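# Push utility cart through self-closing door into yellow bay

## Task

Get the utility cart through the door that swings shut by itself and park it in the yellow-taped bay in the next room. All four of its wheels must be fully inside the tape lines, with none touching the tape. The copy-paper case has to be resting in the cart's top tray, with no part of it overhanging the tray's edges. The door must have closed before the scene is ended. Either robot or both may do the work. At the end, every robot must have released everything and moved away, and no robot may be fallen or leaning. Anything that stays in place only because a robot is holding it does not count.

## Robot and tools

Robots: r1 and r2, two identical Hello Robot Stretch 3 units. Each has a two-wheel differential base (0.33 m long, 0.34 m wide, with a passive omni wheel at the back), a lift on a mast, and a telescoping arm that reaches out to the robot's RIGHT side. The base cannot move sideways, so to carry the gripper forward you drive the base. Turning on the spot pivots about the point midway between the drive wheels, 0.05 m behind the front edge. With the arm retracted and the wrist folded, the swept circle has radius 0.28 m. An unfolded, level wrist reaches past that circle.

Frames: the base frame has its origin on the floor between the drive wheels, x forward, y left, z up. hand_pose is reported in it, at the point where the closed fingertips meet. The odometry frame is the base frame as it was at the scene's start. Each robot reports in its own frames, so the relative positions of r1 and r2 can only be judged from images, lidar_m, wrist_depth_mm and head_depth_mm.

execute_actions: arguments "actions" (a list holding exactly one action, or empty to just read state and images) and optional "cameras" (list of names from r1_head_camera, r1_nav_camera, r1_wrist_camera, r2_head_camera, r2_nav_camera, r2_wrist_camera, or "all"; omitted/null means all, [] means none). An action is an object keyed by "r1" and/or "r2". Under each key:
- "base": exactly one of {"translate_m": d}, a relative straight drive in metres from the current base position, forward positive, -1 to 1; or {"rotate_rad": d}, a relative turn in place in radians, left (counter-clockwise seen from above) positive, -3.2 to 3.2.
- "joints": absolute targets by name, one number each: lift_m 0 to 1.1 (arm height); arm_m 0 to 0.52 (extension); wrist_yaw_rad -1.345 to 4.42 (0 along the arm, positive toward the front, 3.0 folded over the base); wrist_pitch_rad -1.57 to 0.451 (0 level, negative tips fingers down); wrist_roll_rad -2.911 to 2.911; gripper_m -0.089 to 0.179 (larger is wider; actual fingertip gap is smaller, zero below 0.007); head_pan_rad -3.953 to 1.73 (0 forward, positive left, -1.57 looks along the arm); head_tilt_rad -1.53 to 0.419 (negative down).
- "contact_limits": {"arm_m": effort percent 1 to 100}; the arm stops with contact_stop when its effort reaches that level and holds no harder than that until the next action.
All motions in one action start at once. Any action runs at most 15 s. An unknown key or out-of-range value rejects the whole call. Omitted joints or bases may still be driving toward earlier targets. If a result reports a stop, later calls in that same reply are skipped.

wait: {"seconds": 0 to 10}; commands nothing, lets the scene run, then returns state and images.
zoom_image: {"camera": name, "region": [x0, y0, x1, y1]} in pixels of that camera's latest full image, top-left origin, at most 504 by 504.
finished_scene: {"scene": current scene number}; irreversible, ends the scene and reports success. Replying with no tool call ends everything.

Result lines: base_status and joint_status (done, off_target, contact_stop, time_out, torque_fault); on_its_own for things not commanded this call ("held at" is the held target, not the position); joint_positions; motor_effort in percent, peak in brackets, with fixed per-motor bias and noise; contact_limits; lidar_m, 12 sectors of 30 degrees starting straight ahead and going counter-clockwise (4th left, 7th behind, 10th right), plane 0.17 m above floor, 0.15 to 12 m, "-" for nothing, blind to clear objects and to its own body but sees the other robot; wrist_depth_mm and head_depth_mm, 7x7 grids of median depth in mm (head image is sideways); base_odometry from wheel counts (slip counts as motion); turned_by_wheels and turned_by_imu since the last result; base_tilt in degrees (forward, right positive, up to about 4 degrees of fixed bias); pictures names image order.

Stops and slack: arm and lift stop on firm contact and go limp until recommanded; a slack lift may sink under load. Base, wrist and head have no contact stop and keep shoving. Base off_target means it is blocked. A wrist servo pushed hard for several seconds shuts off for 10 s (torque_fault).

Speed: base gets 0.30 m/s and 1.9 rad/s only with lift_m under 0.30, arm_m under 0.03 and wrist_yaw_rad over 2.54; otherwise 0.10 m/s and 0.63 rad/s.

Gripper: close to below the object's width to grip; to let go, open at least 0.02 above where the fingers met it. Neither reading nor status confirms a grasp. To re-squeeze, send a new value.

Wrist safety: fold or unfold only with lift_m 0.32 to 0.95, wrist_pitch_rad -0.4, roll near 0; once folded the lift may go to 0.25. With wrist_yaw_rad below -0.4 keep pitch at -0.5 or lower.

Avoid: robots pressing into each other (no state line reports it; once bases touch, any further drive is a hard press that can end the run); tipping, from arm pushes on rigid things with the gripper above about 0.45 m, repeated pushes after a contact_stop, driving while hooked on something fixed, or snagging furniture, especially reversing. If tilted, undo the last move in small steps, free the gripper, and lower lift_m to about 0.2. Two robots carrying one load drift apart by up to 2.5 cm per metre, which strains the load. Avoid drops, slams, and letting the paper case or cart fall. Loose objects may get nudged occasionally. The scene keeps running while you think; robots hold their last command meanwhile.

Each tool is called after "Call:" as name([rows], argument=value, ...), one row to a line, values as JSON.

## Session

Call:
execute_actions(actions=[])

Scene clock: 0.00 s.
r1.base_odometry: x=+0.000 y=+0.000 heading=+0.000 (m, m, rad; r1's odometry frame)
r1.turned_by_wheels: +0.000 (rad since the last result)
r1.turned_by_imu: +0.000 (rad since the last result)
r1.base_tilt: forward=+0.9 right=-0.4 (deg)
r1.lidar_m: 1.73 2.94 2.70 1.51 1.29 1.29 0.79 0.67 0.67 0.76 1.29 1.52
r1.head_depth_mm: 1658 1654 1627 1595 1615 1582 1582 / 1789 1771 1759 1761 1748 1731 1712 / 1912 1929 1922 1906 1888 1872 1853 / 2016 2117 2120 2090 2088 2058 2045 / 2055 2391 2379 2336 2291 2269 2244 / 2039 2668 2630 2600 2590 2569 2409 / 2059 2875 3033 2964 2930 2910 2499
r1.base_status: not commanded
r1.joint_positions: lift_m=+0.360 arm_m=+0.001 wrist_yaw_rad=+2.949 wrist_pitch_rad=-0.566 wrist_roll_rad=-0.002 gripper_m=+0.037 head_pan_rad=+0.000 head_tilt_rad=-0.009
r1.joint_status: not commanded
r1.motor_effort: left_wheel=+0 right_wheel=+0 lift_m=+26 arm_m=-1 wrist_yaw_rad=+0 wrist_pitch_rad=+5 wrist_roll_rad=+0 gripper_m=+0 head_pan_rad=-1 head_tilt_rad=+3 (%)
r1.hand_pose: x=+0.0178 y=+0.0537 z=+0.3404 quat_wxyz=(+0.262, +0.694, +0.132, +0.658) (m; r1's base frame)
r1.wrist_depth_mm: - - - - - - - / - - - - - - - / 886 832 835 831 832 823 837 / 711 695 703 690 692 691 678 / 608 600 - 595 606 579 577 / 527 527 - 525 - 508 509 / 471 - - - 459 452 450
r2.base_odometry: x=+0.000 y=+0.000 heading=+0.000 (m, m, rad; r2's odometry frame)
r2.turned_by_wheels: +0.000 (rad since the last result)
r2.turned_by_imu: +0.000 (rad since the last result)
r2.base_tilt: forward=+0.4 right=-0.5 (deg)
r2.lidar_m: 1.36 1.58 2.10 2.09 2.42 1.84 1.69 3.12 2.67 2.67 1.59 1.36
r2.head_depth_mm: 1256 1260 1251 1242 1247 1247 1238 / 1287 1282 1276 1271 1269 1270 1255 / 1317 1311 1311 1304 1295 1296 1291 / 1350 1339 1328 1330 1322 1325 1309 / 1382 1368 1369 1359 1362 1347 1337 / 1411 1404 1398 1390 1384 1380 1388 / 1445 1449 1433 1429 1418 1409 1407
r2.base_status: not commanded
r2.joint_positions: lift_m=+0.583 arm_m=+0.001 wrist_yaw_rad=+2.902 wrist_pitch_rad=-0.364 wrist_roll_rad=-0.006 gripper_m=+0.037 head_pan_rad=-0.003 head_tilt_rad=-0.010
r2.joint_status: not commanded
r2.motor_effort: left_wheel=+0 right_wheel=-1 lift_m=+38 arm_m=+1 wrist_yaw_rad=+0 wrist_pitch_rad=+8 wrist_roll_rad=+0 gripper_m=+0 head_pan_rad=-1 head_tilt_rad=+1 (%)
r2.hand_pose: x=+0.0335 y=+0.0780 z=+0.6083 quat_wxyz=(+0.210, +0.703, +0.045, +0.677) (m; r2's base frame)
r2.wrist_depth_mm: - - - - - - - / - - - - - - - / - - - - - - - / - - - - - - - / - - - - - - - / 972 - - 946 995 922 940 / 810 796 794 798 789 805 797
pictures: r1_head_camera (sideways: a quarter turn clockwise sets it upright), r1_nav_camera (sideways: a quarter turn counterclockwise sets it upright), r1_wrist_camera, r2_head_camera (sideways: a quarter turn clockwise sets it upright), r2_nav_camera (sideways: a quarter turn counterclockwise sets it upright), r2_wrist_camera
Images, in order (width x height): r1_head_camera 896x504, r1_nav_camera 672x504, r1_wrist_camera 644x364, r2_head_camera 896x504, r2_nav_camera 672x504, r2_wrist_camera 644x364.

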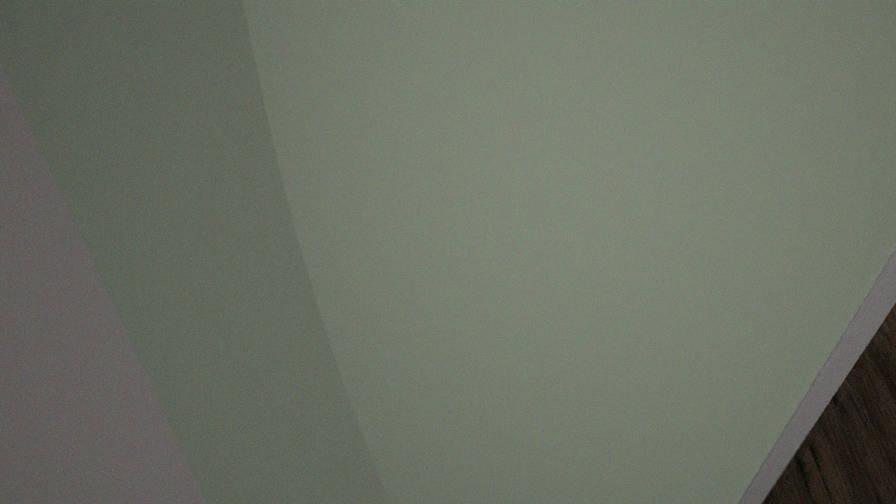

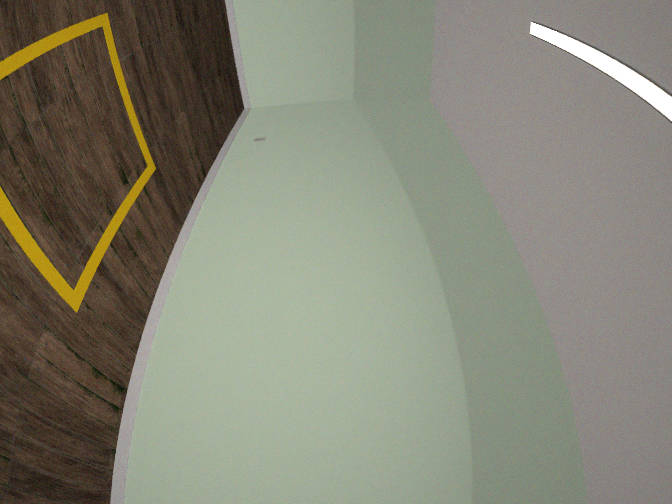

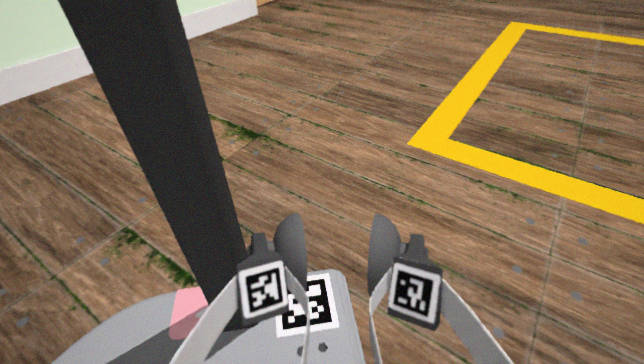

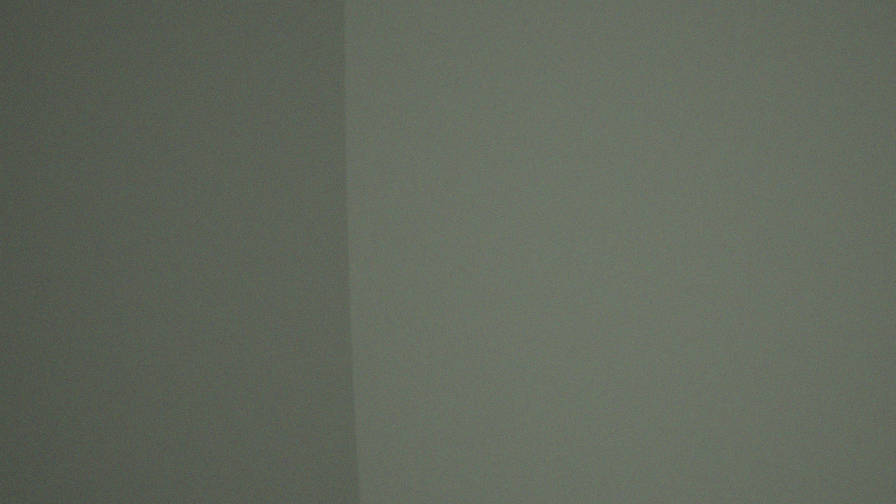

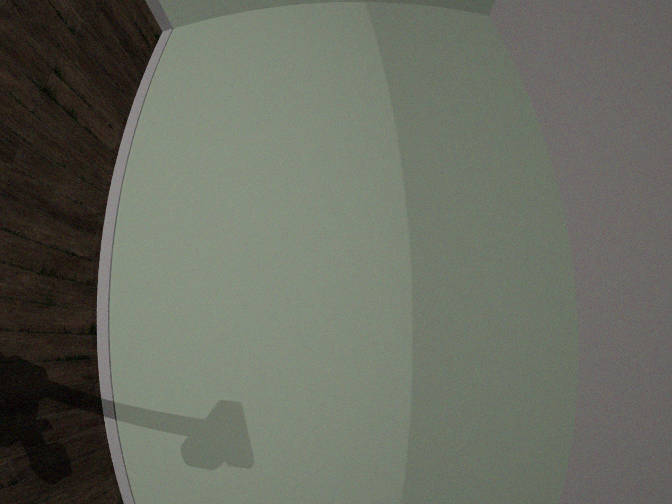

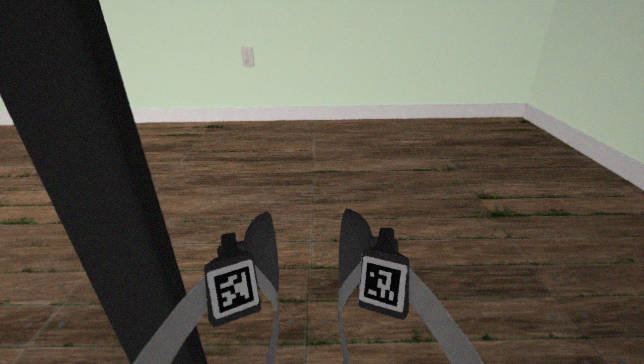

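r1 is in the bay room. Look around with both.

Call:
execute_actions([
  {"r1":{"joints":{"head_pan_rad":-3.1,"head_tilt_rad":-0.3}},"r2":{"joints":{"head_pan_rad":-3.1,"head_tilt_rad":-0.3}}},
], cameras=["r1_nav_camera","r2_nav_camera"])

Scene clock: 2.47 s.
r1.base_odometry: x=+0.000 y=+0.000 heading=+0.000 (m, m, rad; r1's odometry frame)
r1.turned_by_wheels: +0.000 (rad since the last result)
r1.turned_by_imu: +0.000 (rad since the last result)
r1.base_tilt: forward=+0.9 right=-0.4 (deg)
r1.lidar_m: 1.73 2.95 2.71 1.52 1.29 1.29 0.78 0.67 0.67 0.77 1.29 1.52
r1.head_depth_mm: 1079 1145 1234 1335 1437 1517 1573 / 965 1018 1089 1168 1252 1362 1467 / 869 919 974 1031 1101 1185 1271 / 796 838 884 929 988 1047 1120 / 736 767 804 847 893 942 1001 / 679 711 740 774 813 856 902 / 632 656 685 714 744 781 823
r1.base_status: not commanded
r1.joint_positions: lift_m=+0.360 arm_m=+0.001 wrist_yaw_rad=+2.949 wrist_pitch_rad=-0.566 wrist_roll_rad=-0.002 gripper_m=+0.037 head_pan_rad=-3.093 head_tilt_rad=-0.296
r1.joint_status: all done
r1.motor_effort: left_wheel=+0(0) right_wheel=-1(0) lift_m=+27(27) arm_m=-1(1) wrist_yaw_rad=+0(1) wrist_pitch_rad=+5(5) wrist_roll_rad=+0(1) gripper_m=+0(0) head_pan_rad=-5(60) head_tilt_rad=-2(32) (%)
r1.hand_pose: x=+0.0178 y=+0.0537 z=+0.3404 quat_wxyz=(+0.262, +0.694, +0.132, +0.658) (m; r1's base frame)
r1.wrist_depth_mm: - - - - - - - / - - - - - - - / 869 831 854 833 825 837 818 / 707 704 700 692 696 685 681 / 602 598 - 589 604 578 580 / 523 520 - 526 - 512 513 / 473 - - - 455 451 454
r2.base_odometry: x=+0.000 y=+0.000 heading=+0.000 (m, m, rad; r2's odometry frame)
r2.turned_by_wheels: +0.000 (rad since the last result)
r2.turned_by_imu: +0.001 (rad since the last result)
r2.base_tilt: forward=+0.3 right=-0.5 (deg)
r2.lidar_m: 1.37 1.58 2.10 2.10 2.41 1.84 1.69 3.10 2.67 2.67 1.58 1.37
r2.head_depth_mm: 3591 3857 - - 2717 2059 1613 / 3770 - - 1790 2192 1937 1613 / 3867 - - 1797 2082 1896 1604 / - - - - 2382 2080 1610 / - - - - 2938 2075 1604 / - - - - 2956 2062 1609 / - - - - 2930 2077 1611
r2.base_status: not commanded
r2.joint_positions: lift_m=+0.583 arm_m=+0.001 wrist_yaw_rad=+2.902 wrist_pitch_rad=-0.364 wrist_roll_rad=-0.006 gripper_m=+0.037 head_pan_rad=-3.093 head_tilt_rad=-0.296
r2.joint_status: all done
r2.motor_effort: left_wheel=+0(0) right_wheel=+0(0) lift_m=+38(39) arm_m=+1(1) wrist_yaw_rad=+0(0) wrist_pitch_rad=+8(8) wrist_roll_rad=+0(0) gripper_m=+0(0) head_pan_rad=-4(45) head_tilt_rad=-2(19) (%)
r2.hand_pose: x=+0.0335 y=+0.0780 z=+0.6083 quat_wxyz=(+0.210, +0.703, +0.045, +0.677) (m; r2's base frame)
r2.wrist_depth_mm: - - - - - - - / - - - - - - - / - - - - - - - / - - - - - - - / - - - - - - - / 928 - - 919 972 914 931 / 796 783 812 801 787 814 787
pictures: r1_nav_camera (sideways: a quarter turn counterclockwise sets it upright), r2_nav_camera (sideways: a quarter turn counterclockwise sets it upright)
Images, in order (width x height): r1_nav_camera 672x504, r2_nav_camera 672x504.

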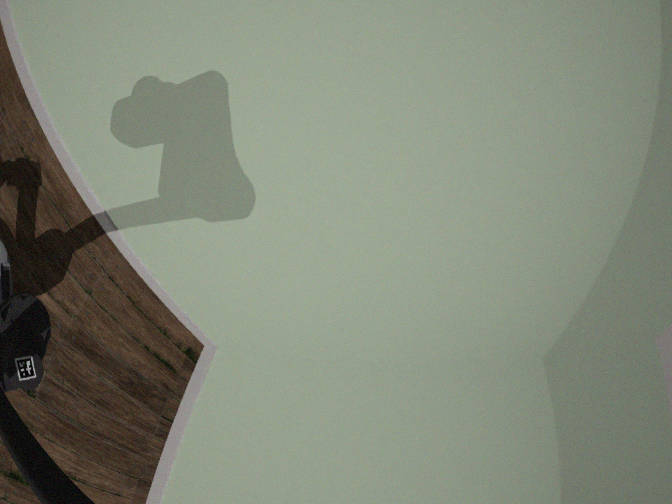

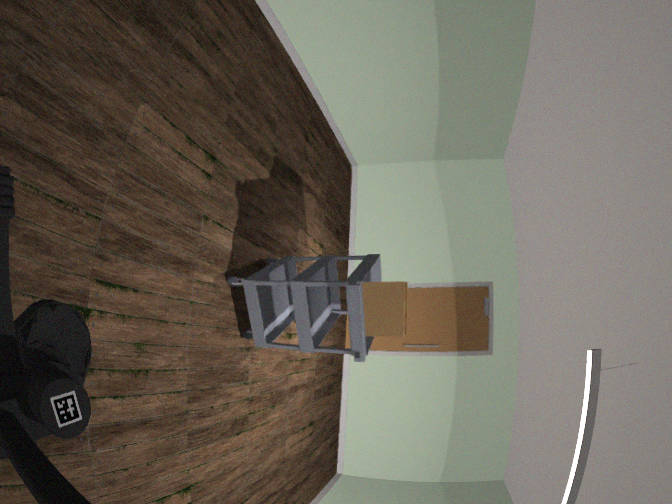

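Call:
zoom_image(camera="r2_nav_camera", region=[200, 220, 520, 400])

Region (200, 220, 520, 400) of r2_nav_camera's 672x504 image, scaled by 1.575, with more detail than that image has; it fills the top 284 rows of this view, and the rest is white.

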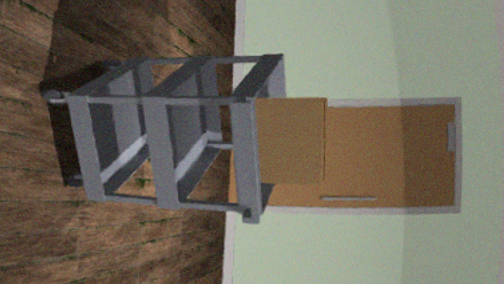

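Call:
execute_actions([
  {"r1":{"joints":{"head_pan_rad":1.2,"head_tilt_rad":-0.2}},"r2":{"base":{"rotate_rad":3.1},"joints":{"head_pan_rad":0,"head_tilt_rad":-0.2}}},
], cameras=["r1_nav_camera","r2_nav_camera","r2_head_camera"])

Scene clock: 9.20 s.
r1.base_odometry: x=+0.000 y=+0.000 heading=+0.000 (m, m, rad; r1's odometry frame)
r1.turned_by_wheels: +0.000 (rad since the last result)
r1.turned_by_imu: +0.000 (rad since the last result)
r1.base_tilt: forward=+0.9 right=-0.5 (deg)
r1.lidar_m: 1.73 2.94 2.71 1.51 1.29 1.29 0.78 0.67 0.67 0.76 1.29 1.52
r1.head_depth_mm: 3190 3896 3911 - 3794 2535 1879 / 3210 - - - 3801 2503 1874 / 3240 - - - 3751 2481 1862 / 3003 3248 3417 3506 3509 2475 1842 / 2548 2623 2734 2833 2972 2464 1852 / 2158 2306 2396 2494 2560 2439 1852 / 1910 2014 2059 2117 2167 2230 1822
r1.base_status: not commanded
r1.joint_positions: lift_m=+0.360 arm_m=+0.001 wrist_yaw_rad=+2.949 wrist_pitch_rad=-0.566 wrist_roll_rad=-0.002 gripper_m=+0.037 head_pan_rad=+1.193 head_tilt_rad=-0.211
r1.joint_status: all done
r1.motor_effort: left_wheel=+0(0) right_wheel=+0(0) lift_m=+27(27) arm_m=-1(1) wrist_yaw_rad=+0(0) wrist_pitch_rad=+5(5) wrist_roll_rad=+0(0) gripper_m=+1(0) head_pan_rad=+4(60) head_tilt_rad=+8(23) (%)
r1.hand_pose: x=+0.0178 y=+0.0537 z=+0.3404 quat_wxyz=(+0.262, +0.694, +0.132, +0.658) (m; r1's base frame)
r1.wrist_depth_mm: - - - - - - - / - - - - - - - / 853 846 841 837 826 832 805 / 715 710 691 686 685 685 688 / 601 601 - 590 599 581 577 / 525 524 - 535 - 513 509 / 467 - - - 453 453 446
r2.base_odometry: x=+0.000 y=+0.000 heading=+3.100 (m, m, rad; r2's odometry frame)
r2.turned_by_wheels: +3.100 (rad since the last result)
r2.turned_by_imu: +3.111 (rad since the last result)
r2.base_tilt: forward=+0.4 right=-0.5 (deg)
r2.lidar_m: 1.69 3.15 2.68 2.67 1.61 1.37 1.36 1.55 2.11 2.10 2.38 3.96
r2.head_depth_mm: 2910 - - - 3534 2364 1754 / 2906 - - - 3267 2254 1769 / 2910 - - 1797 2159 2008 1769 / 2895 - - 1928 1853 1919 1764 / 2913 - - - 3057 2239 1764 / 2937 - - - 3567 2378 1775 / 2859 - - - 3658 2358 1788
r2.base_status: done
r2.joint_positions: lift_m=+0.583 arm_m=+0.001 wrist_yaw_rad=+2.902 wrist_pitch_rad=-0.364 wrist_roll_rad=-0.006 gripper_m=+0.037 head_pan_rad=-0.007 head_tilt_rad=-0.211
r2.joint_status: all done
r2.motor_effort: left_wheel=-2(7) right_wheel=+2(5) lift_m=+38(39) arm_m=+1(1) wrist_yaw_rad=+0(0) wrist_pitch_rad=+8(8) wrist_roll_rad=+0(0) gripper_m=+0(0) head_pan_rad=+4(48) head_tilt_rad=+4(14) (%)
r2.hand_pose: x=+0.0335 y=+0.0780 z=+0.6083 quat_wxyz=(+0.210, +0.703, +0.045, +0.677) (m; r2's base frame)
r2.wrist_depth_mm: - - - - - - - / - - - - - - - / - - - - - - - / - - - - - - - / - - - - - - - / 954 - - 921 979 936 934 / 823 797 800 789 797 787 800
pictures: r1_nav_camera (sideways: a quarter turn counterclockwise sets it upright), r2_head_camera (sideways: a quarter turn clockwise sets it upright), r2_nav_camera (sideways: a quarter turn counterclockwise sets it upright)
Images, in order (width x height): r1_nav_camera 672x504, r2_head_camera 896x504, r2_nav_camera 672x504.

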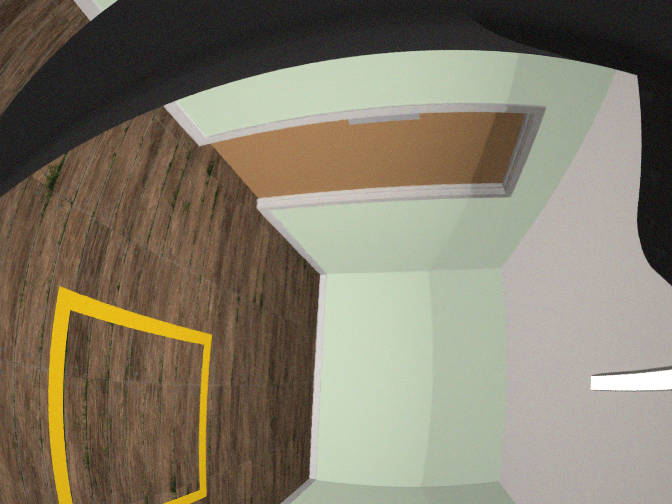

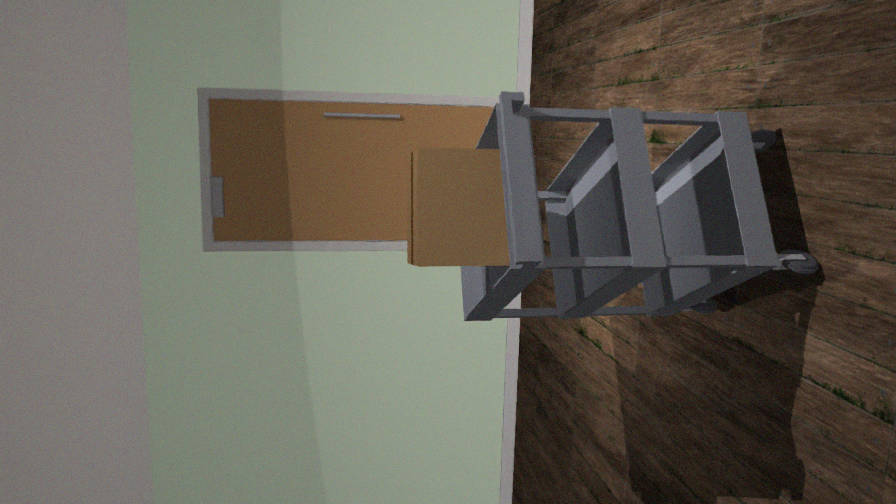

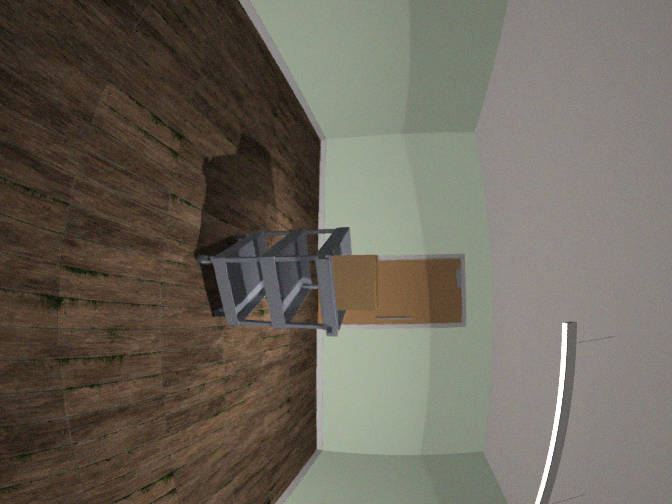

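Call:
execute_actions([
  {"r1":{"base":{"rotate_rad":1.0},"joints":{"head_pan_rad":0.6,"head_tilt_rad":-0.3}}},
], cameras=["r1_nav_camera"])

Scene clock: 13.93 s.
r1.base_odometry: x=+0.000 y=+0.000 heading=+1.000 (m, m, rad; r1's odometry frame)
r1.turned_by_wheels: +1.000 (rad since the last result)
r1.turned_by_imu: +1.001 (rad since the last result)
r1.base_tilt: forward=+0.9 right=-0.4 (deg)
r1.lidar_m: 2.99 1.57 1.30 1.29 0.81 0.67 0.67 0.74 1.19 1.52 1.70 2.71
r1.head_depth_mm: 2206 2363 2535 2730 2839 2197 1689 / 2054 2177 2326 2460 2644 2198 1692 / 1862 1947 2071 2201 2364 2162 1684 / 1584 1683 1765 1858 2098 2010 1672 / 1468 1536 1615 1690 1773 1877 1669 / 1347 1421 1476 1551 1627 1708 1673 / 1256 1300 1363 1420 1485 1559 1592
r1.base_status: done
r1.joint_positions: lift_m=+0.360 arm_m=+0.001 wrist_yaw_rad=+2.949 wrist_pitch_rad=-0.566 wrist_roll_rad=-0.002 gripper_m=+0.037 head_pan_rad=+0.607 head_tilt_rad=-0.296
r1.joint_status: all done
r1.motor_effort: left_wheel=-3(8) right_wheel=+2(7) lift_m=+26(27) arm_m=-1(1) wrist_yaw_rad=+0(0) wrist_pitch_rad=+5(5) wrist_roll_rad=+1(0) gripper_m=+0(0) head_pan_rad=-5(49) head_tilt_rad=-2(16) (%)
r1.hand_pose: x=+0.0178 y=+0.0537 z=+0.3404 quat_wxyz=(+0.262, +0.694, +0.132, +0.658) (m; r1's base frame)
r1.wrist_depth_mm: 713 - - - - - - / 752 - - - - - - / 753 850 829 831 826 826 824 / 688 700 695 693 708 688 681 / 619 601 - 589 610 579 574 / 531 523 - 532 - 507 506 / 466 - - - 458 453 455
r2.base_odometry: x=+0.000 y=+0.000 heading=+3.100 (m, m, rad; r2's odometry frame)
r2.turned_by_wheels: +0.000 (rad since the last result)
r2.turned_by_imu: +0.001 (rad since the last result)
r2.base_tilt: forward=+0.3 right=-0.5 (deg)
r2.lidar_m: 1.69 3.16 2.67 2.67 1.62 1.37 1.36 1.55 2.10 2.10 2.38 3.97
r2.head_depth_mm: 2937 - - - 3583 2371 1751 / 2904 - - - 3313 2237 1776 / 2945 - - 1799 2146 2011 1773 / 2890 - - 1889 1847 1921 1775 / 2927 - - - 3149 2259 1777 / 2938 - - - 3635 2353 1800 / 2928 - - - 3490 2385 1765
r2.base_status: not commanded
r2.joint_positions: lift_m=+0.583 arm_m=+0.001 wrist_yaw_rad=+2.902 wrist_pitch_rad=-0.364 wrist_roll_rad=-0.006 gripper_m=+0.037 head_pan_rad=-0.007 head_tilt_rad=-0.211
r2.joint_status: not commanded
r2.motor_effort: left_wheel=-2(2) right_wheel=+2(2) lift_m=+38(38) arm_m=+1(1) wrist_yaw_rad=+0(1) wrist_pitch_rad=+8(8) wrist_roll_rad=+0(0) gripper_m=+0(0) head_pan_rad=+4(3) head_tilt_rad=+4(4) (%)
r2.hand_pose: x=+0.0335 y=+0.0780 z=+0.6083 quat_wxyz=(+0.210, +0.703, +0.045, +0.677) (m; r2's base frame)
r2.wrist_depth_mm: - - - - - - - / - - - - - - - / - - - - - - - / - - - - - - - / - - - - - - - / 958 - - 928 954 919 901 / 798 812 808 782 815 803 814
pictures: r1_nav_camera (sideways: a quarter turn counterclockwise sets it upright)
Images, in order (width x height): r1_nav_camera 672x504.

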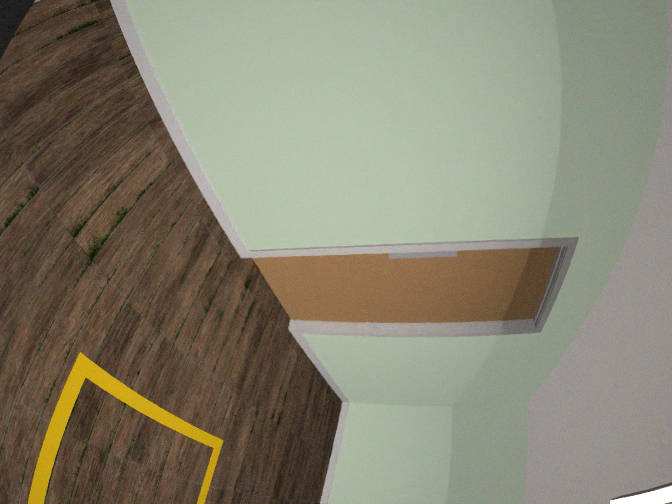

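Call:
execute_actions([
  {"r1":{"base":{"rotate_rad":-0.26},"joints":{"lift_m":0.27}}},
], cameras=[])

Call:
execute_actions([
  {"r1":{"base":{"translate_m":1.0},"joints":{"head_pan_rad":1.57,"head_tilt_rad":-0.2}}},
], cameras=["r1_nav_camera"])

Scene clock: 16.97 s.
r1.base_odometry: x=+0.000 y=+0.000 heading=+0.740 (m, m, rad; r1's odometry frame)
r1.turned_by_wheels: -0.260 (rad since the last result)
r1.turned_by_imu: -0.260 (rad since the last result)
r1.base_tilt: forward=+0.9 right=-0.5 (deg)
r1.lidar_m: 4.04 2.09 1.37 1.29 1.03 0.71 0.67 0.68 0.89 1.52 1.55 2.02
r1.head_depth_mm: 3749 3877 - - 3103 2188 1689 / 3215 3515 3775 - 3065 2185 1681 / 2667 2816 3049 3247 3052 2171 1667 / 2269 2411 2524 2672 2771 2145 1667 / 2055 2131 2288 2348 2491 2153 1671 / 1793 1882 1969 2052 2166 2119 1656 / 1520 1575 1650 1722 1786 1862 1652
r1.base_status: done
r1.joint_positions: lift_m=+0.270 arm_m=+0.001 wrist_yaw_rad=+2.949 wrist_pitch_rad=-0.567 wrist_roll_rad=-0.002 gripper_m=+0.037 head_pan_rad=+0.607 head_tilt_rad=-0.297
r1.joint_status: all done
r1.motor_effort: left_wheel=+3(8) right_wheel=-2(8) lift_m=+16(23) arm_m=-1(1) wrist_yaw_rad=+0(0) wrist_pitch_rad=+5(5) wrist_roll_rad=+0(0) gripper_m=-1(0) head_pan_rad=-5(5) head_tilt_rad=-2(2) (%)
r1.hand_pose: x=+0.0178 y=+0.0536 z=+0.2512 quat_wxyz=(+0.262, +0.694, +0.132, +0.658) (m; r1's base frame)
r1.wrist_depth_mm: - - - - - - - / 897 - 898 864 867 852 837 / 696 675 693 684 685 678 668 / 578 573 567 565 563 553 554 / 489 501 - 513 494 477 476 / - - - - - 413 415 / - - - - 370 370 368
r2.base_odometry: x=+0.000 y=+0.000 heading=+3.100 (m, m, rad; r2's odometry frame)
r2.turned_by_wheels: +0.000 (rad since the last result)
r2.turned_by_imu: +0.001 (rad since the last result)
r2.base_tilt: forward=+0.4 right=-0.5 (deg)
r2.lidar_m: 1.70 3.18 2.67 2.67 1.61 1.36 1.37 1.55 2.10 2.10 2.39 3.96
r2.head_depth_mm: 2895 - - - 3485 2323 1781 / 2942 - - - 3283 2252 1768 / 2932 - - 1811 2143 1997 1766 / 2879 - - 1903 1851 1910 1780 / 2911 - - - 3102 2253 1777 / 2914 - - - 3574 2385 1776 / 2906 - - - 3581 2372 1784
r2.base_status: not commanded
r2.joint_positions: lift_m=+0.583 arm_m=+0.001 wrist_yaw_rad=+2.902 wrist_pitch_rad=-0.364 wrist_roll_rad=-0.006 gripper_m=+0.037 head_pan_rad=-0.007 head_tilt_rad=-0.211
r2.joint_status: not commanded
r2.motor_effort: left_wheel=-3(2) right_wheel=+2(2) lift_m=+38(39) arm_m=+0(0) wrist_yaw_rad=+0(0) wrist_pitch_rad=+8(8) wrist_roll_rad=+0(0) gripper_m=+0(0) head_pan_rad=+3(3) head_tilt_rad=+4(4) (%)
r2.hand_pose: x=+0.0335 y=+0.0780 z=+0.6083 quat_wxyz=(+0.210, +0.703, +0.045, +0.677) (m; r2's base frame)
r2.wrist_depth_mm: - - - - - - - / - - - - - - - / - - - - - - - / - - - - - - - / - - - - - - - / 936 - - 934 972 912 924 / 799 800 799 803 795 785 778
pictures: none
No camera images: the call's "cameras" was empty. Leave "cameras" out to get every camera's image.

Scene clock: 21.90 s.
r1.base_odometry: x=+0.738 y=+0.674 heading=+0.740 (m, m, rad; r1's odometry frame)
r1.turned_by_wheels: +0.000 (rad since the last result)
r1.turned_by_imu: -0.001 (rad since the last result)
r1.base_tilt: forward=+0.9 right=-0.4 (deg)
r1.lidar_m: 3.07 2.09 1.52 1.36 1.39 1.76 1.66 1.69 1.54 1.45 1.48 1.92
r1.head_depth_mm: 1339 1386 1424 1482 1526 1585 1639 / 1328 1375 1421 1463 1519 1577 1655 / 1244 1286 1334 1386 1436 1536 1614 / 1243 1275 1321 1367 1417 1472 1529 / 1228 1276 1317 1360 1407 1469 1510 / 1219 1260 1295 1342 1395 1451 1497 / 1211 1245 1296 1337 1379 1436 1484
r1.base_status: done
r1.joint_positions: lift_m=+0.270 arm_m=+0.001 wrist_yaw_rad=+2.949 wrist_pitch_rad=-0.567 wrist_roll_rad=-0.002 gripper_m=+0.037 head_pan_rad=+1.563 head_tilt_rad=-0.211
r1.joint_status: all done
r1.motor_effort: left_wheel=+3(14) right_wheel=-3(6) lift_m=+16(16) arm_m=-1(1) wrist_yaw_rad=-1(1) wrist_pitch_rad=+5(5) wrist_roll_rad=+0(1) gripper_m=+0(0) head_pan_rad=+4(58) head_tilt_rad=+8(22) (%)
r1.hand_pose: x=+0.0177 y=+0.0536 z=+0.2512 quat_wxyz=(+0.263, +0.694, +0.132, +0.658) (m; r1's base frame)
r1.wrist_depth_mm: - - - - - - - / 888 - 874 851 870 835 833 / 701 680 687 688 677 683 663 / 580 580 567 558 568 559 558 / 490 509 - 509 495 477 475 / - - - - - 417 418 / - - - - 371 369 370
r2.base_odometry: x=+0.000 y=+0.000 heading=+3.100 (m, m, rad; r2's odometry frame)
r2.turned_by_wheels: +0.000 (rad since the last result)
r2.turned_by_imu: +0.001 (rad since the last result)
r2.base_tilt: forward=+0.4 right=-0.4 (deg)
r2.lidar_m: 1.69 3.15 2.68 2.67 1.61 1.37 1.36 1.54 2.10 2.10 2.39 3.93
r2.head_depth_mm: 2956 - - - 3511 2368 1758 / 2944 - - - 3287 2223 1778 / 2919 - - 1801 2147 1985 1776 / 2923 - - 1899 1845 1926 1791 / 2923 - - - 3131 2280 1790 / 2894 - - - 3536 2375 1771 / 2887 - - - 3590 2370 1767
r2.base_status: not commanded
r2.joint_positions: lift_m=+0.583 arm_m=+0.001 wrist_yaw_rad=+2.902 wrist_pitch_rad=-0.364 wrist_roll_rad=-0.006 gripper_m=+0.037 head_pan_rad=-0.007 head_tilt_rad=-0.211
r2.joint_status: not commanded
r2.motor_effort: left_wheel=-3(2) right_wheel=+2(2) lift_m=+38(38) arm_m=+1(0) wrist_yaw_rad=+0(1) wrist_pitch_rad=+8(8) wrist_roll_rad=+0(1) gripper_m=+0(0) head_pan_rad=+4(4) head_tilt_rad=+4(4) (%)
r2.hand_pose: x=+0.0335 y=+0.0780 z=+0.6083 quat_wxyz=(+0.210, +0.703, +0.045, +0.677) (m; r2's base frame)
r2.wrist_depth_mm: - - - - - - - / - - - - - - - / - - - - - - - / - - - - - - - / - - - - - - - / 929 - - 922 972 902 909 / 825 823 803 801 805 806 807
pictures: r1_nav_camera (sideways: a quarter turn counterclockwise sets it upright)
Images, in order (width x height): r1_nav_camera 672x504.

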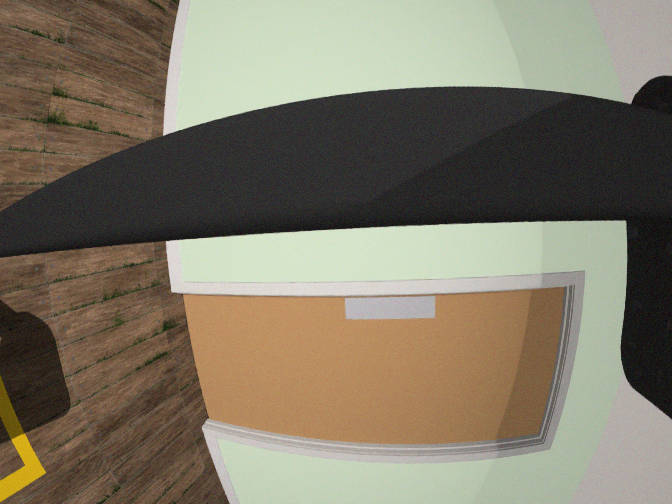

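Call:
execute_actions([
  {"r1":{"base":{"translate_m":0.45},"joints":{"head_pan_rad":0,"head_tilt_rad":-0.2}}},
], cameras=[])

Call:
execute_actions([
  {"r1":{"base":{"rotate_rad":1.63}}},
], cameras=[])

Call:
execute_actions([
  {"r1":{"base":{"translate_m":1.0}}},
], cameras=["r1_nav_camera"])

Scene clock: 25.97 s.
r1.base_odometry: x=+1.071 y=+0.978 heading=+0.740 (m, m, rad; r1's odometry frame)
r1.turned_by_wheels: +0.000 (rad since the last result)
r1.turned_by_imu: -0.001 (rad since the last result)
r1.base_tilt: forward=+0.9 right=-0.4 (deg)
r1.lidar_m: 2.64 2.14 1.55 1.40 1.42 1.85 2.10 2.14 1.51 1.41 1.44 1.87
r1.head_depth_mm: 2482 2578 2688 2748 2909 2522 1882 / 2470 2568 2662 2759 2848 2500 1874 / 2494 2567 2640 2732 2811 2507 1871 / 2450 2498 2596 2716 2793 2461 1863 / 2428 2515 2609 2699 2792 2442 1841 / 2449 2506 2583 2690 2763 2422 1828 / 2410 2480 2561 2646 2739 2434 1822
r1.base_status: done
r1.joint_positions: lift_m=+0.270 arm_m=+0.001 wrist_yaw_rad=+2.949 wrist_pitch_rad=-0.567 wrist_roll_rad=-0.002 gripper_m=+0.037 head_pan_rad=+0.007 head_tilt_rad=-0.210
r1.joint_status: all done
r1.motor_effort: left_wheel=+3(15) right_wheel=-3(7) lift_m=+16(16) arm_m=-1(1) wrist_yaw_rad=+0(0) wrist_pitch_rad=+6(6) wrist_roll_rad=+0(0) gripper_m=+0(0) head_pan_rad=-5(59) head_tilt_rad=+8(8) (%)
r1.hand_pose: x=+0.0177 y=+0.0536 z=+0.2512 quat_wxyz=(+0.263, +0.694, +0.132, +0.658) (m; r1's base frame)
r1.wrist_depth_mm: - - - - - - - / 890 - 882 855 857 844 841 / 706 678 691 676 674 660 663 / 577 574 575 568 561 555 548 / 497 510 - 506 492 475 477 / - - - - - 415 417 / - - - - 371 370 365
r2.base_odometry: x=+0.000 y=+0.000 heading=+3.100 (m, m, rad; r2's odometry frame)
r2.turned_by_wheels: +0.000 (rad since the last result)
r2.turned_by_imu: +0.001 (rad since the last result)
r2.base_tilt: forward=+0.3 right=-0.5 (deg)
r2.lidar_m: 1.69 3.16 2.67 2.67 1.62 1.37 1.36 1.54 2.10 2.10 2.38 3.94
r2.head_depth_mm: 2915 - - - 3551 2361 1767 / 2923 - - - 3273 2262 1779 / 2907 - - 1790 2131 2019 1762 / 2945 - - 1894 1864 1946 1784 / 2917 - - - 3071 2238 1774 / 2900 - - - 3569 2378 1782 / 2910 - - - 3514 2363 1795
r2.base_status: not commanded
r2.joint_positions: lift_m=+0.583 arm_m=+0.001 wrist_yaw_rad=+2.902 wrist_pitch_rad=-0.364 wrist_roll_rad=-0.006 gripper_m=+0.037 head_pan_rad=-0.007 head_tilt_rad=-0.211
r2.joint_status: not commanded
r2.motor_effort: left_wheel=-2(2) right_wheel=+2(2) lift_m=+38(37) arm_m=+1(1) wrist_yaw_rad=+0(0) wrist_pitch_rad=+8(8) wrist_roll_rad=-1(0) gripper_m=+0(0) head_pan_rad=+3(3) head_tilt_rad=+4(4) (%)
r2.hand_pose: x=+0.0335 y=+0.0780 z=+0.6083 quat_wxyz=(+0.210, +0.703, +0.045, +0.677) (m; r2's base frame)
r2.wrist_depth_mm: - - - - - - - / - - - - - - - / - - - - - - - / - - - - - - - / - - - - - - - / 932 - - 904 972 920 929 / 810 813 784 816 763 798 758
pictures: none
No camera images: the call's "cameras" was empty. Leave "cameras" out to get every camera's image.

Scene clock: 28.30 s.
r1.base_odometry: x=+1.071 y=+0.978 heading=+2.370 (m, m, rad; r1's odometry frame)
r1.turned_by_wheels: +1.630 (rad since the last result)
r1.turned_by_imu: +1.624 (rad since the last result)
r1.base_tilt: forward=+0.9 right=-0.4 (deg)
r1.lidar_m: 1.39 1.44 1.92 2.10 2.07 1.48 1.41 1.46 1.95 2.64 2.04 1.53
r1.head_depth_mm: 1328 1375 1424 1471 1524 1582 1651 / 1339 1378 1423 1476 1513 1581 1645 / 1328 1380 1420 1477 1516 1584 1631 / 1325 1365 1418 1456 1515 1588 1636 / 1314 1364 1406 1455 1505 1569 1619 / 1253 1293 1332 1374 1421 1483 1525 / 1253 1303 1328 1388 1435 1470 1540
r1.base_status: done
r1.joint_positions: lift_m=+0.270 arm_m=+0.001 wrist_yaw_rad=+2.949 wrist_pitch_rad=-0.567 wrist_roll_rad=-0.002 gripper_m=+0.037 head_pan_rad=+0.007 head_tilt_rad=-0.210
r1.joint_status: not commanded
r1.motor_effort: left_wheel=-2(11) right_wheel=+2(11) lift_m=+17(17) arm_m=-1(1) wrist_yaw_rad=+0(0) wrist_pitch_rad=+5(5) wrist_roll_rad=+0(0) gripper_m=+0(0) head_pan_rad=-5(5) head_tilt_rad=+8(7) (%)
r1.hand_pose: x=+0.0177 y=+0.0535 z=+0.2512 quat_wxyz=(+0.263, +0.694, +0.132, +0.658) (m; r1's base frame)
r1.wrist_depth_mm: - - - - - - - / 892 - 876 874 867 839 857 / 705 685 692 683 668 677 672 / 575 584 573 565 568 561 550 / 493 499 - 513 490 477 474 / - - - - - 419 416 / - - - - 370 369 370
r2.base_odometry: x=+0.000 y=+0.000 heading=+3.100 (m, m, rad; r2's odometry frame)
r2.turned_by_wheels: +0.000 (rad since the last result)
r2.turned_by_imu: +0.001 (rad since the last result)
r2.base_tilt: forward=+0.4 right=-0.4 (deg)
r2.lidar_m: 1.69 3.16 2.68 2.67 1.61 1.37 1.36 1.55 2.10 2.09 2.38 3.97
r2.head_depth_mm: 2887 - - - 3483 2367 1766 / 2874 - - - 3324 2263 1772 / 2926 - - 1800 2144 2023 1780 / 2956 - - 1897 1867 1940 1772 / 2900 - - - 3099 2279 1783 / 2901 - - - 3549 2383 1779 / 2898 - - - 3545 2375 1783
r2.base_status: not commanded
r2.joint_positions: lift_m=+0.583 arm_m=+0.001 wrist_yaw_rad=+2.902 wrist_pitch_rad=-0.364 wrist_roll_rad=-0.006 gripper_m=+0.037 head_pan_rad=-0.007 head_tilt_rad=-0.211
r2.joint_status: not commanded
r2.motor_effort: left_wheel=-3(2) right_wheel=+2(2) lift_m=+38(38) arm_m=+1(1) wrist_yaw_rad=+0(1) wrist_pitch_rad=+8(8) wrist_roll_rad=+0(0) gripper_m=+0(0) head_pan_rad=+4(4) head_tilt_rad=+4(4) (%)
r2.hand_pose: x=+0.0335 y=+0.0780 z=+0.6083 quat_wxyz=(+0.210, +0.703, +0.045, +0.677) (m; r2's base frame)
r2.wrist_depth_mm: - - - - - - - / - - - - - - - / - - - - - - - / - - - - - - - / - - - - - - - / 936 - - 924 971 943 894 / 800 817 824 807 781 792 780
pictures: none
No camera images: the call's "cameras" was empty. Leave "cameras" out to get every camera's image.

Scene clock: 33.23 s.
r1.base_odometry: x=+0.354 y=+1.675 heading=+2.370 (m, m, rad; r1's odometry frame)
r1.turned_by_wheels: +0.000 (rad since the last result)
r1.turned_by_imu: -0.001 (rad since the last result)
r1.base_tilt: forward=+0.9 right=-0.4 (deg)
r1.lidar_m: 0.47 0.44 0.56 1.42 2.19 2.52 2.41 2.48 2.73 1.76 0.69 0.50
r1.head_depth_mm: 397 410 424 438 454 469 489 / 396 410 423 438 452 469 487 / 396 409 422 436 451 468 486 / 395 408 422 435 451 468 485 / 395 408 421 435 450 466 484 / 393 407 418 433 448 464 481 / 394 406 418 433 448 463 480
r1.base_status: done
r1.joint_positions: lift_m=+0.270 arm_m=+0.001 wrist_yaw_rad=+2.949 wrist_pitch_rad=-0.567 wrist_roll_rad=-0.002 gripper_m=+0.037 head_pan_rad=+0.007 head_tilt_rad=-0.210
r1.joint_status: not commanded
r1.motor_effort: left_wheel=-2(9) right_wheel=+1(10) lift_m=+17(17) arm_m=-1(1) wrist_yaw_rad=+0(1) wrist_pitch_rad=+5(5) wrist_roll_rad=+1(1) gripper_m=+0(0) head_pan_rad=-5(5) head_tilt_rad=+7(8) (%)
r1.hand_pose: x=+0.0177 y=+0.0535 z=+0.2512 quat_wxyz=(+0.263, +0.694, +0.132, +0.658) (m; r1's base frame)
r1.wrist_depth_mm: - - - - 856 542 404 / 889 - 871 854 804 566 413 / 693 687 683 692 686 565 408 / 580 583 573 566 561 537 425 / 496 503 - 511 492 472 459 / - - - - - 417 417 / - - - - 366 369 369
r2.base_odometry: x=+0.000 y=+0.000 heading=+3.100 (m, m, rad; r2's odometry frame)
r2.turned_by_wheels: +0.000 (rad since the last result)
r2.turned_by_imu: +0.001 (rad since the last result)
r2.base_tilt: forward=+0.4 right=-0.5 (deg)
r2.lidar_m: 1.69 3.15 2.68 2.67 1.61 1.37 1.37 1.55 2.10 2.10 2.38 3.96
r2.head_depth_mm: 2956 - - - 3496 2370 1774 / 2895 - - - 3314 2226 1772 / 2922 - - 1801 2132 2000 1761 / 2938 - - 1914 1841 1914 1776 / 2952 - - - 3128 2248 1786 / 2912 - - - 3537 2376 1767 / 2871 - - - 3629 2382 1765
r2.base_status: not commanded
r2.joint_positions: lift_m=+0.583 arm_m=+0.001 wrist_yaw_rad=+2.902 wrist_pitch_rad=-0.364 wrist_roll_rad=-0.006 gripper_m=+0.037 head_pan_rad=-0.007 head_tilt_rad=-0.211
r2.joint_status: not commanded
r2.motor_effort: left_wheel=-2(2) right_wheel=+2(2) lift_m=+39(37) arm_m=+1(1) wrist_yaw_rad=+1(1) wrist_pitch_rad=+8(8) wrist_roll_rad=+0(0) gripper_m=+0(0) head_pan_rad=+4(4) head_tilt_rad=+5(4) (%)
r2.hand_pose: x=+0.0335 y=+0.0780 z=+0.6083 quat_wxyz=(+0.210, +0.703, +0.045, +0.677) (m; r2's base frame)
r2.wrist_depth_mm: - - - - - - - / - - - - - - - / - - - - - - - / - - - - - - - / - - - - - - - / 937 - - 944 963 950 932 / 817 801 782 779 795 805 785
pictures: r1_nav_camera (sideways: a quarter turn counterclockwise sets it upright)
Images, in order (width x height): r1_nav_camera 672x504.

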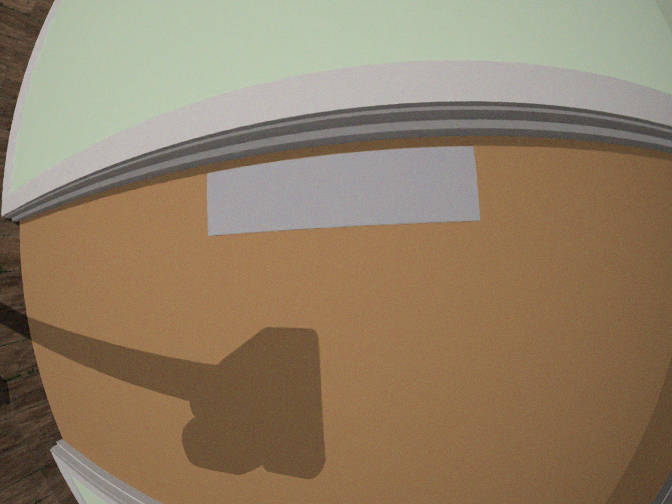

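Call:
execute_actions([
  {"r1":{"base":{"translate_m":0.9},"joints":{"lift_m":0.35,"head_tilt_rad":-0.4}}},
], cameras=["r1_nav_camera","r2_nav_camera"])

Scene clock: 43.23 s.
r1.base_odometry: x=-0.291 y=+2.302 heading=+2.370 (m, m, rad; r1's odometry frame)
r1.turned_by_wheels: +0.000 (rad since the last result)
r1.turned_by_imu: -0.441 (rad since the last result)
r1.base_tilt: forward=+0.8 right=-0.4 (deg)
r1.lidar_m: - - 0.15 0.19 0.56 0.32 3.16 3.08 3.25 0.23 0.15 -
r1.head_depth_mm: - - - - - - - / - - - - - - - / - - - - - - - / - - - - - - - / - - - - - - - / - - - - - - - / - - - - - - -
r1.base_status: done
r1.joint_positions: lift_m=+0.350 arm_m=+0.001 wrist_yaw_rad=+2.956 wrist_pitch_rad=-0.572 wrist_roll_rad=-0.002 gripper_m=+0.037 head_pan_rad=+0.024 head_tilt_rad=-0.365
r1.joint_status: head_tilt_rad off_target (ended at -0.365, target -0.400); the others done
r1.on_its_own: left_wheel is at rest, and its effort (+23) is outside its rest range (-18 to +18)
r1.motor_effort: left_wheel=+23(64) right_wheel=+8(50) lift_m=+30(39) arm_m=-1(1) wrist_yaw_rad=-10(10) wrist_pitch_rad=+7(7) wrist_roll_rad=+0(1) gripper_m=+1(3) head_pan_rad=-17(17) head_tilt_rad=-24(25) (%)
r1.hand_pose: x=+0.0161 y=+0.0531 z=+0.3296 quat_wxyz=(+0.262, +0.693, +0.136, +0.658) (m; r1's base frame)
r1.wrist_depth_mm: - - - - 137 85 62 / 930 - - - 143 88 63 / 748 820 830 793 150 90 65 / 569 674 674 626 157 93 66 / 470 587 - 463 150 95 67 / 370 528 - - - 99 69 / 354 - - - 208 96 70
r2.base_odometry: x=+0.000 y=+0.000 heading=+3.100 (m, m, rad; r2's odometry frame)
r2.turned_by_wheels: +0.000 (rad since the last result)
r2.turned_by_imu: +0.003 (rad since the last result)
r2.base_tilt: forward=+0.3 right=-0.5 (deg)
r2.lidar_m: 1.69 3.15 2.67 2.67 1.61 1.37 1.37 1.55 2.11 2.10 2.38 3.95
r2.head_depth_mm: 2907 - - - 3623 2332 1769 / 2927 - - - 3317 2242 1773 / 2900 - - 1780 2135 2007 1788 / 2881 - - 1889 1846 1915 1768 / 2927 - - - 3129 2263 1780 / 2886 - - - 3525 2384 1780 / 2906 - - - 3564 2331 1786
r2.base_status: not commanded
r2.joint_positions: lift_m=+0.583 arm_m=+0.001 wrist_yaw_rad=+2.902 wrist_pitch_rad=-0.364 wrist_roll_rad=-0.006 gripper_m=+0.037 head_pan_rad=-0.007 head_tilt_rad=-0.211
r2.joint_status: not commanded
r2.motor_effort: left_wheel=-2(2) right_wheel=+2(2) lift_m=+38(37) arm_m=+1(1) wrist_yaw_rad=+1(0) wrist_pitch_rad=+8(8) wrist_roll_rad=+0(0) gripper_m=+0(0) head_pan_rad=+3(3) head_tilt_rad=+4(3) (%)
r2.hand_pose: x=+0.0335 y=+0.0780 z=+0.6083 quat_wxyz=(+0.210, +0.703, +0.045, +0.677) (m; r2's base frame)
r2.wrist_depth_mm: - - - - - - - / - - - - - - - / - - - - - - - / - - - - - - - / - - - - - - - / 957 - - 937 956 910 924 / 799 793 806 800 791 781 774
pictures: r1_nav_camera (sideways: a quarter turn counterclockwise sets it upright), r2_nav_camera (sideways: a quarter turn counterclockwise sets it upright)
Images, in order (width x height): r1_nav_camera 672x504, r2_nav_camera 672x504.

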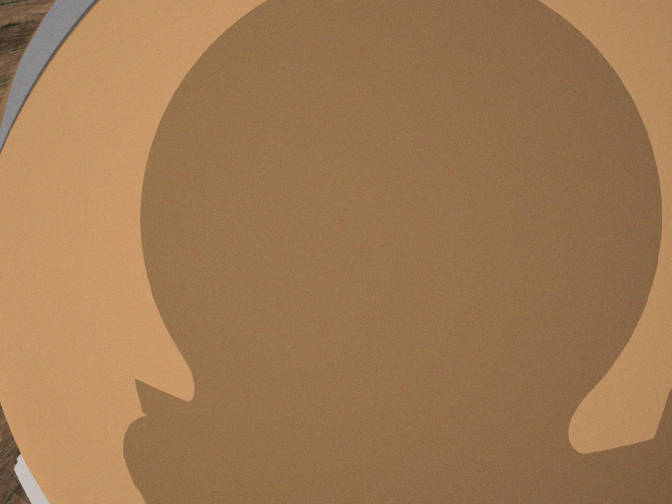

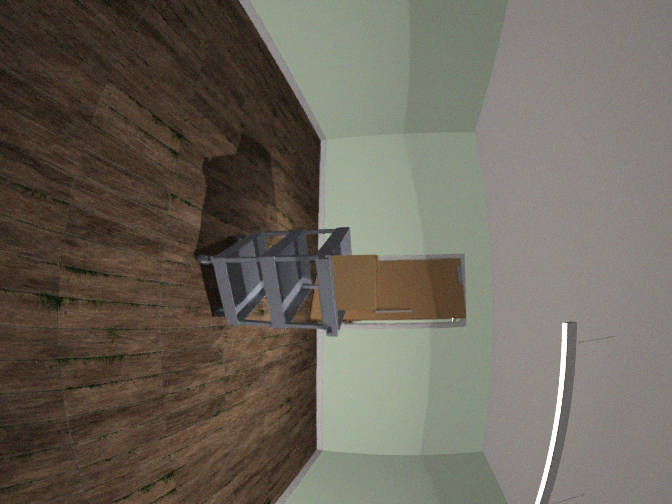

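Call:
execute_actions([
  {"r1":{"base":{"translate_m":0.4}}},
], cameras=["r2_nav_camera"])

Scene clock: 49.13 s.
r1.base_odometry: x=-0.578 y=+2.581 heading=+2.370 (m, m, rad; r1's odometry frame)
r1.turned_by_wheels: +0.000 (rad since the last result)
r1.turned_by_imu: -0.537 (rad since the last result)
r1.base_tilt: forward=+0.9 right=-0.4 (deg)
r1.lidar_m: - - 0.15 0.19 2.47 1.33 0.62 0.71 3.30 0.23 0.15 -
r1.head_depth_mm: - - - - - - - / - - - - - - - / - - - - - - - / - - - - - - - / - - - - - - - / - - - - - - - / - - - - - - -
r1.base_status: done
r1.joint_positions: lift_m=+0.350 arm_m=+0.001 wrist_yaw_rad=+2.956 wrist_pitch_rad=-0.572 wrist_roll_rad=-0.002 gripper_m=+0.037 head_pan_rad=+0.025 head_tilt_rad=-0.365
r1.joint_status: not commanded
r1.motor_effort: left_wheel=+17(53) right_wheel=+8(13) lift_m=+30(30) arm_m=-1(1) wrist_yaw_rad=-10(9) wrist_pitch_rad=+7(7) wrist_roll_rad=+0(0) gripper_m=+2(2) head_pan_rad=-17(16) head_tilt_rad=-23(24) (%)
r1.hand_pose: x=+0.0161 y=+0.0531 z=+0.3296 quat_wxyz=(+0.262, +0.693, +0.136, +0.658) (m; r1's base frame)
r1.wrist_depth_mm: - - - - 136 85 62 / - - - 958 143 87 63 / 841 805 819 753 150 90 65 / 684 690 684 636 158 93 66 / 589 596 - 463 149 95 67 / 508 516 - - - 98 69 / 467 - - - 208 96 71
r2.base_odometry: x=+0.000 y=+0.000 heading=+3.100 (m, m, rad; r2's odometry frame)
r2.turned_by_wheels: +0.000 (rad since the last result)
r2.turned_by_imu: +0.002 (rad since the last result)
r2.base_tilt: forward=+0.3 right=-0.5 (deg)
r2.lidar_m: 1.69 3.13 2.68 2.67 1.62 1.37 1.36 1.55 2.10 2.10 2.38 3.99
r2.head_depth_mm: 2937 - - - 3557 2346 1760 / 2940 - - - 3328 2249 1765 / 2921 - 3798 1804 2164 2004 1786 / 2918 - - 1895 1845 1927 1774 / 2891 - - - 3121 2290 1785 / 2898 - - - 3547 2358 1772 / 2891 - - - 3556 2375 1774
r2.base_status: not commanded
r2.joint_positions: lift_m=+0.583 arm_m=+0.001 wrist_yaw_rad=+2.902 wrist_pitch_rad=-0.364 wrist_roll_rad=-0.006 gripper_m=+0.037 head_pan_rad=-0.007 head_tilt_rad=-0.211
r2.joint_status: not commanded
r2.motor_effort: left_wheel=-3(2) right_wheel=+2(2) lift_m=+38(38) arm_m=+1(1) wrist_yaw_rad=+0(1) wrist_pitch_rad=+8(8) wrist_roll_rad=+0(0) gripper_m=+0(0) head_pan_rad=+4(3) head_tilt_rad=+4(3) (%)
r2.hand_pose: x=+0.0335 y=+0.0780 z=+0.6083 quat_wxyz=(+0.210, +0.703, +0.045, +0.677) (m; r2's base frame)
r2.wrist_depth_mm: - - - - - - - / - - - - - - - / - - - - - - - / - - - - - - - / - - - - - - - / 945 - - 945 995 926 936 / 807 784 777 795 792 793 792
pictures: r2_nav_camera (sideways: a quarter turn counterclockwise sets it upright)
Images, in order (width x height): r2_nav_camera 672x504.

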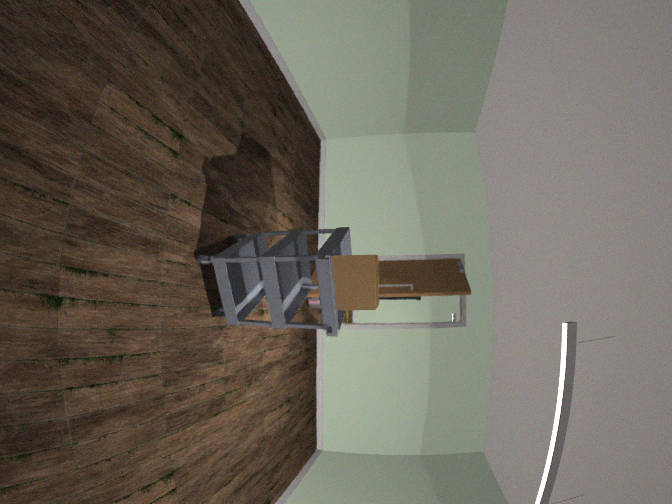

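Call:
execute_actions([
  {"r1":{"base":{"translate_m":0.4}}},
], cameras=["r2_nav_camera"])

Scene clock: 54.70 s.
r1.base_odometry: x=-0.865 y=+2.860 heading=+2.370 (m, m, rad; r1's odometry frame)
r1.turned_by_wheels: +0.000 (rad since the last result)
r1.turned_by_imu: -0.583 (rad since the last result)
r1.base_tilt: forward=+0.8 right=-0.4 (deg)
r1.lidar_m: - - 0.15 0.20 1.65 2.81 1.98 0.90 3.54 0.22 0.15 -
r1.head_depth_mm: - - - - - - - / - - - - - - - / - - - - - - - / - - - - - - - / - - - - - - - / - - - - - - - / - - - - - - -
r1.base_status: done
r1.joint_positions: lift_m=+0.350 arm_m=+0.001 wrist_yaw_rad=+2.956 wrist_pitch_rad=-0.572 wrist_roll_rad=-0.002 gripper_m=+0.037 head_pan_rad=+0.017 head_tilt_rad=-0.369
r1.joint_status: not commanded
r1.motor_effort: left_wheel=+9(51) right_wheel=+5(12) lift_m=+30(31) arm_m=-1(1) wrist_yaw_rad=-9(10) wrist_pitch_rad=+7(7) wrist_roll_rad=+1(0) gripper_m=+2(3) head_pan_rad=-12(16) head_tilt_rad=-21(23) (%)
r1.hand_pose: x=+0.0162 y=+0.0531 z=+0.3296 quat_wxyz=(+0.262, +0.693, +0.136, +0.658) (m; r1's base frame)
r1.wrist_depth_mm: - - - 370 140 86 62 / - - - 415 146 88 64 / 827 809 834 473 153 91 65 / 692 698 670 556 160 93 66 / 584 586 - 474 151 96 67 / 511 517 - - - 99 69 / 466 - - - 201 96 71
r2.base_odometry: x=+0.000 y=+0.000 heading=+3.100 (m, m, rad; r2's odometry frame)
r2.turned_by_wheels: +0.000 (rad since the last result)
r2.turned_by_imu: +0.002 (rad since the last result)
r2.base_tilt: forward=+0.3 right=-0.5 (deg)
r2.lidar_m: 1.69 3.16 2.67 2.67 1.61 1.37 1.36 1.54 2.10 2.10 2.38 3.96
r2.head_depth_mm: 2920 - - - 3528 2368 1766 / 2945 - - - 3335 2266 1785 / 2899 - - 1795 2136 2013 1773 / 2919 - - 1916 1845 1914 1788 / 2855 - - - 3156 2248 1776 / 2889 - - - 3517 2388 1785 / 2871 - - - 3560 2370 1774
r2.base_status: not commanded
r2.joint_positions: lift_m=+0.583 arm_m=+0.001 wrist_yaw_rad=+2.902 wrist_pitch_rad=-0.364 wrist_roll_rad=-0.006 gripper_m=+0.037 head_pan_rad=-0.007 head_tilt_rad=-0.211
r2.joint_status: not commanded
r2.motor_effort: left_wheel=-2(2) right_wheel=+2(2) lift_m=+38(38) arm_m=+1(1) wrist_yaw_rad=+0(0) wrist_pitch_rad=+8(8) wrist_roll_rad=+0(0) gripper_m=+0(1) head_pan_rad=+3(4) head_tilt_rad=+5(4) (%)
r2.hand_pose: x=+0.0335 y=+0.0780 z=+0.6083 quat_wxyz=(+0.210, +0.703, +0.045, +0.677) (m; r2's base frame)
r2.wrist_depth_mm: - - - - - - - / - - - - - - - / - - - - - - - / - - - - - - - / - - - - - - - / 928 - - 951 967 922 925 / 822 795 811 782 806 802 774
pictures: r2_nav_camera (sideways: a quarter turn counterclockwise sets it upright)
Images, in order (width x height): r2_nav_camera 672x504.

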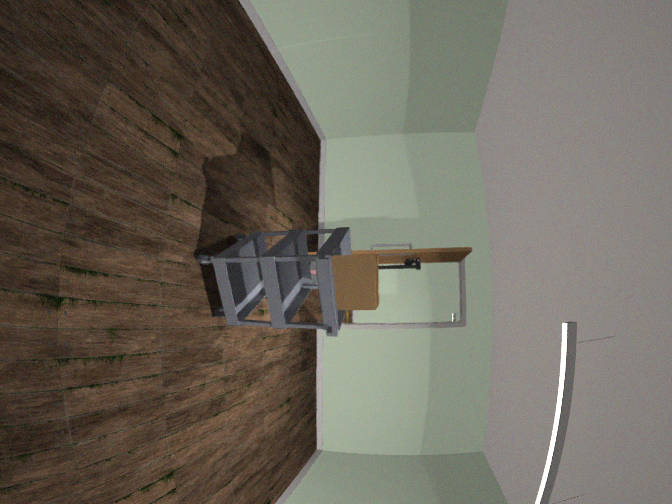

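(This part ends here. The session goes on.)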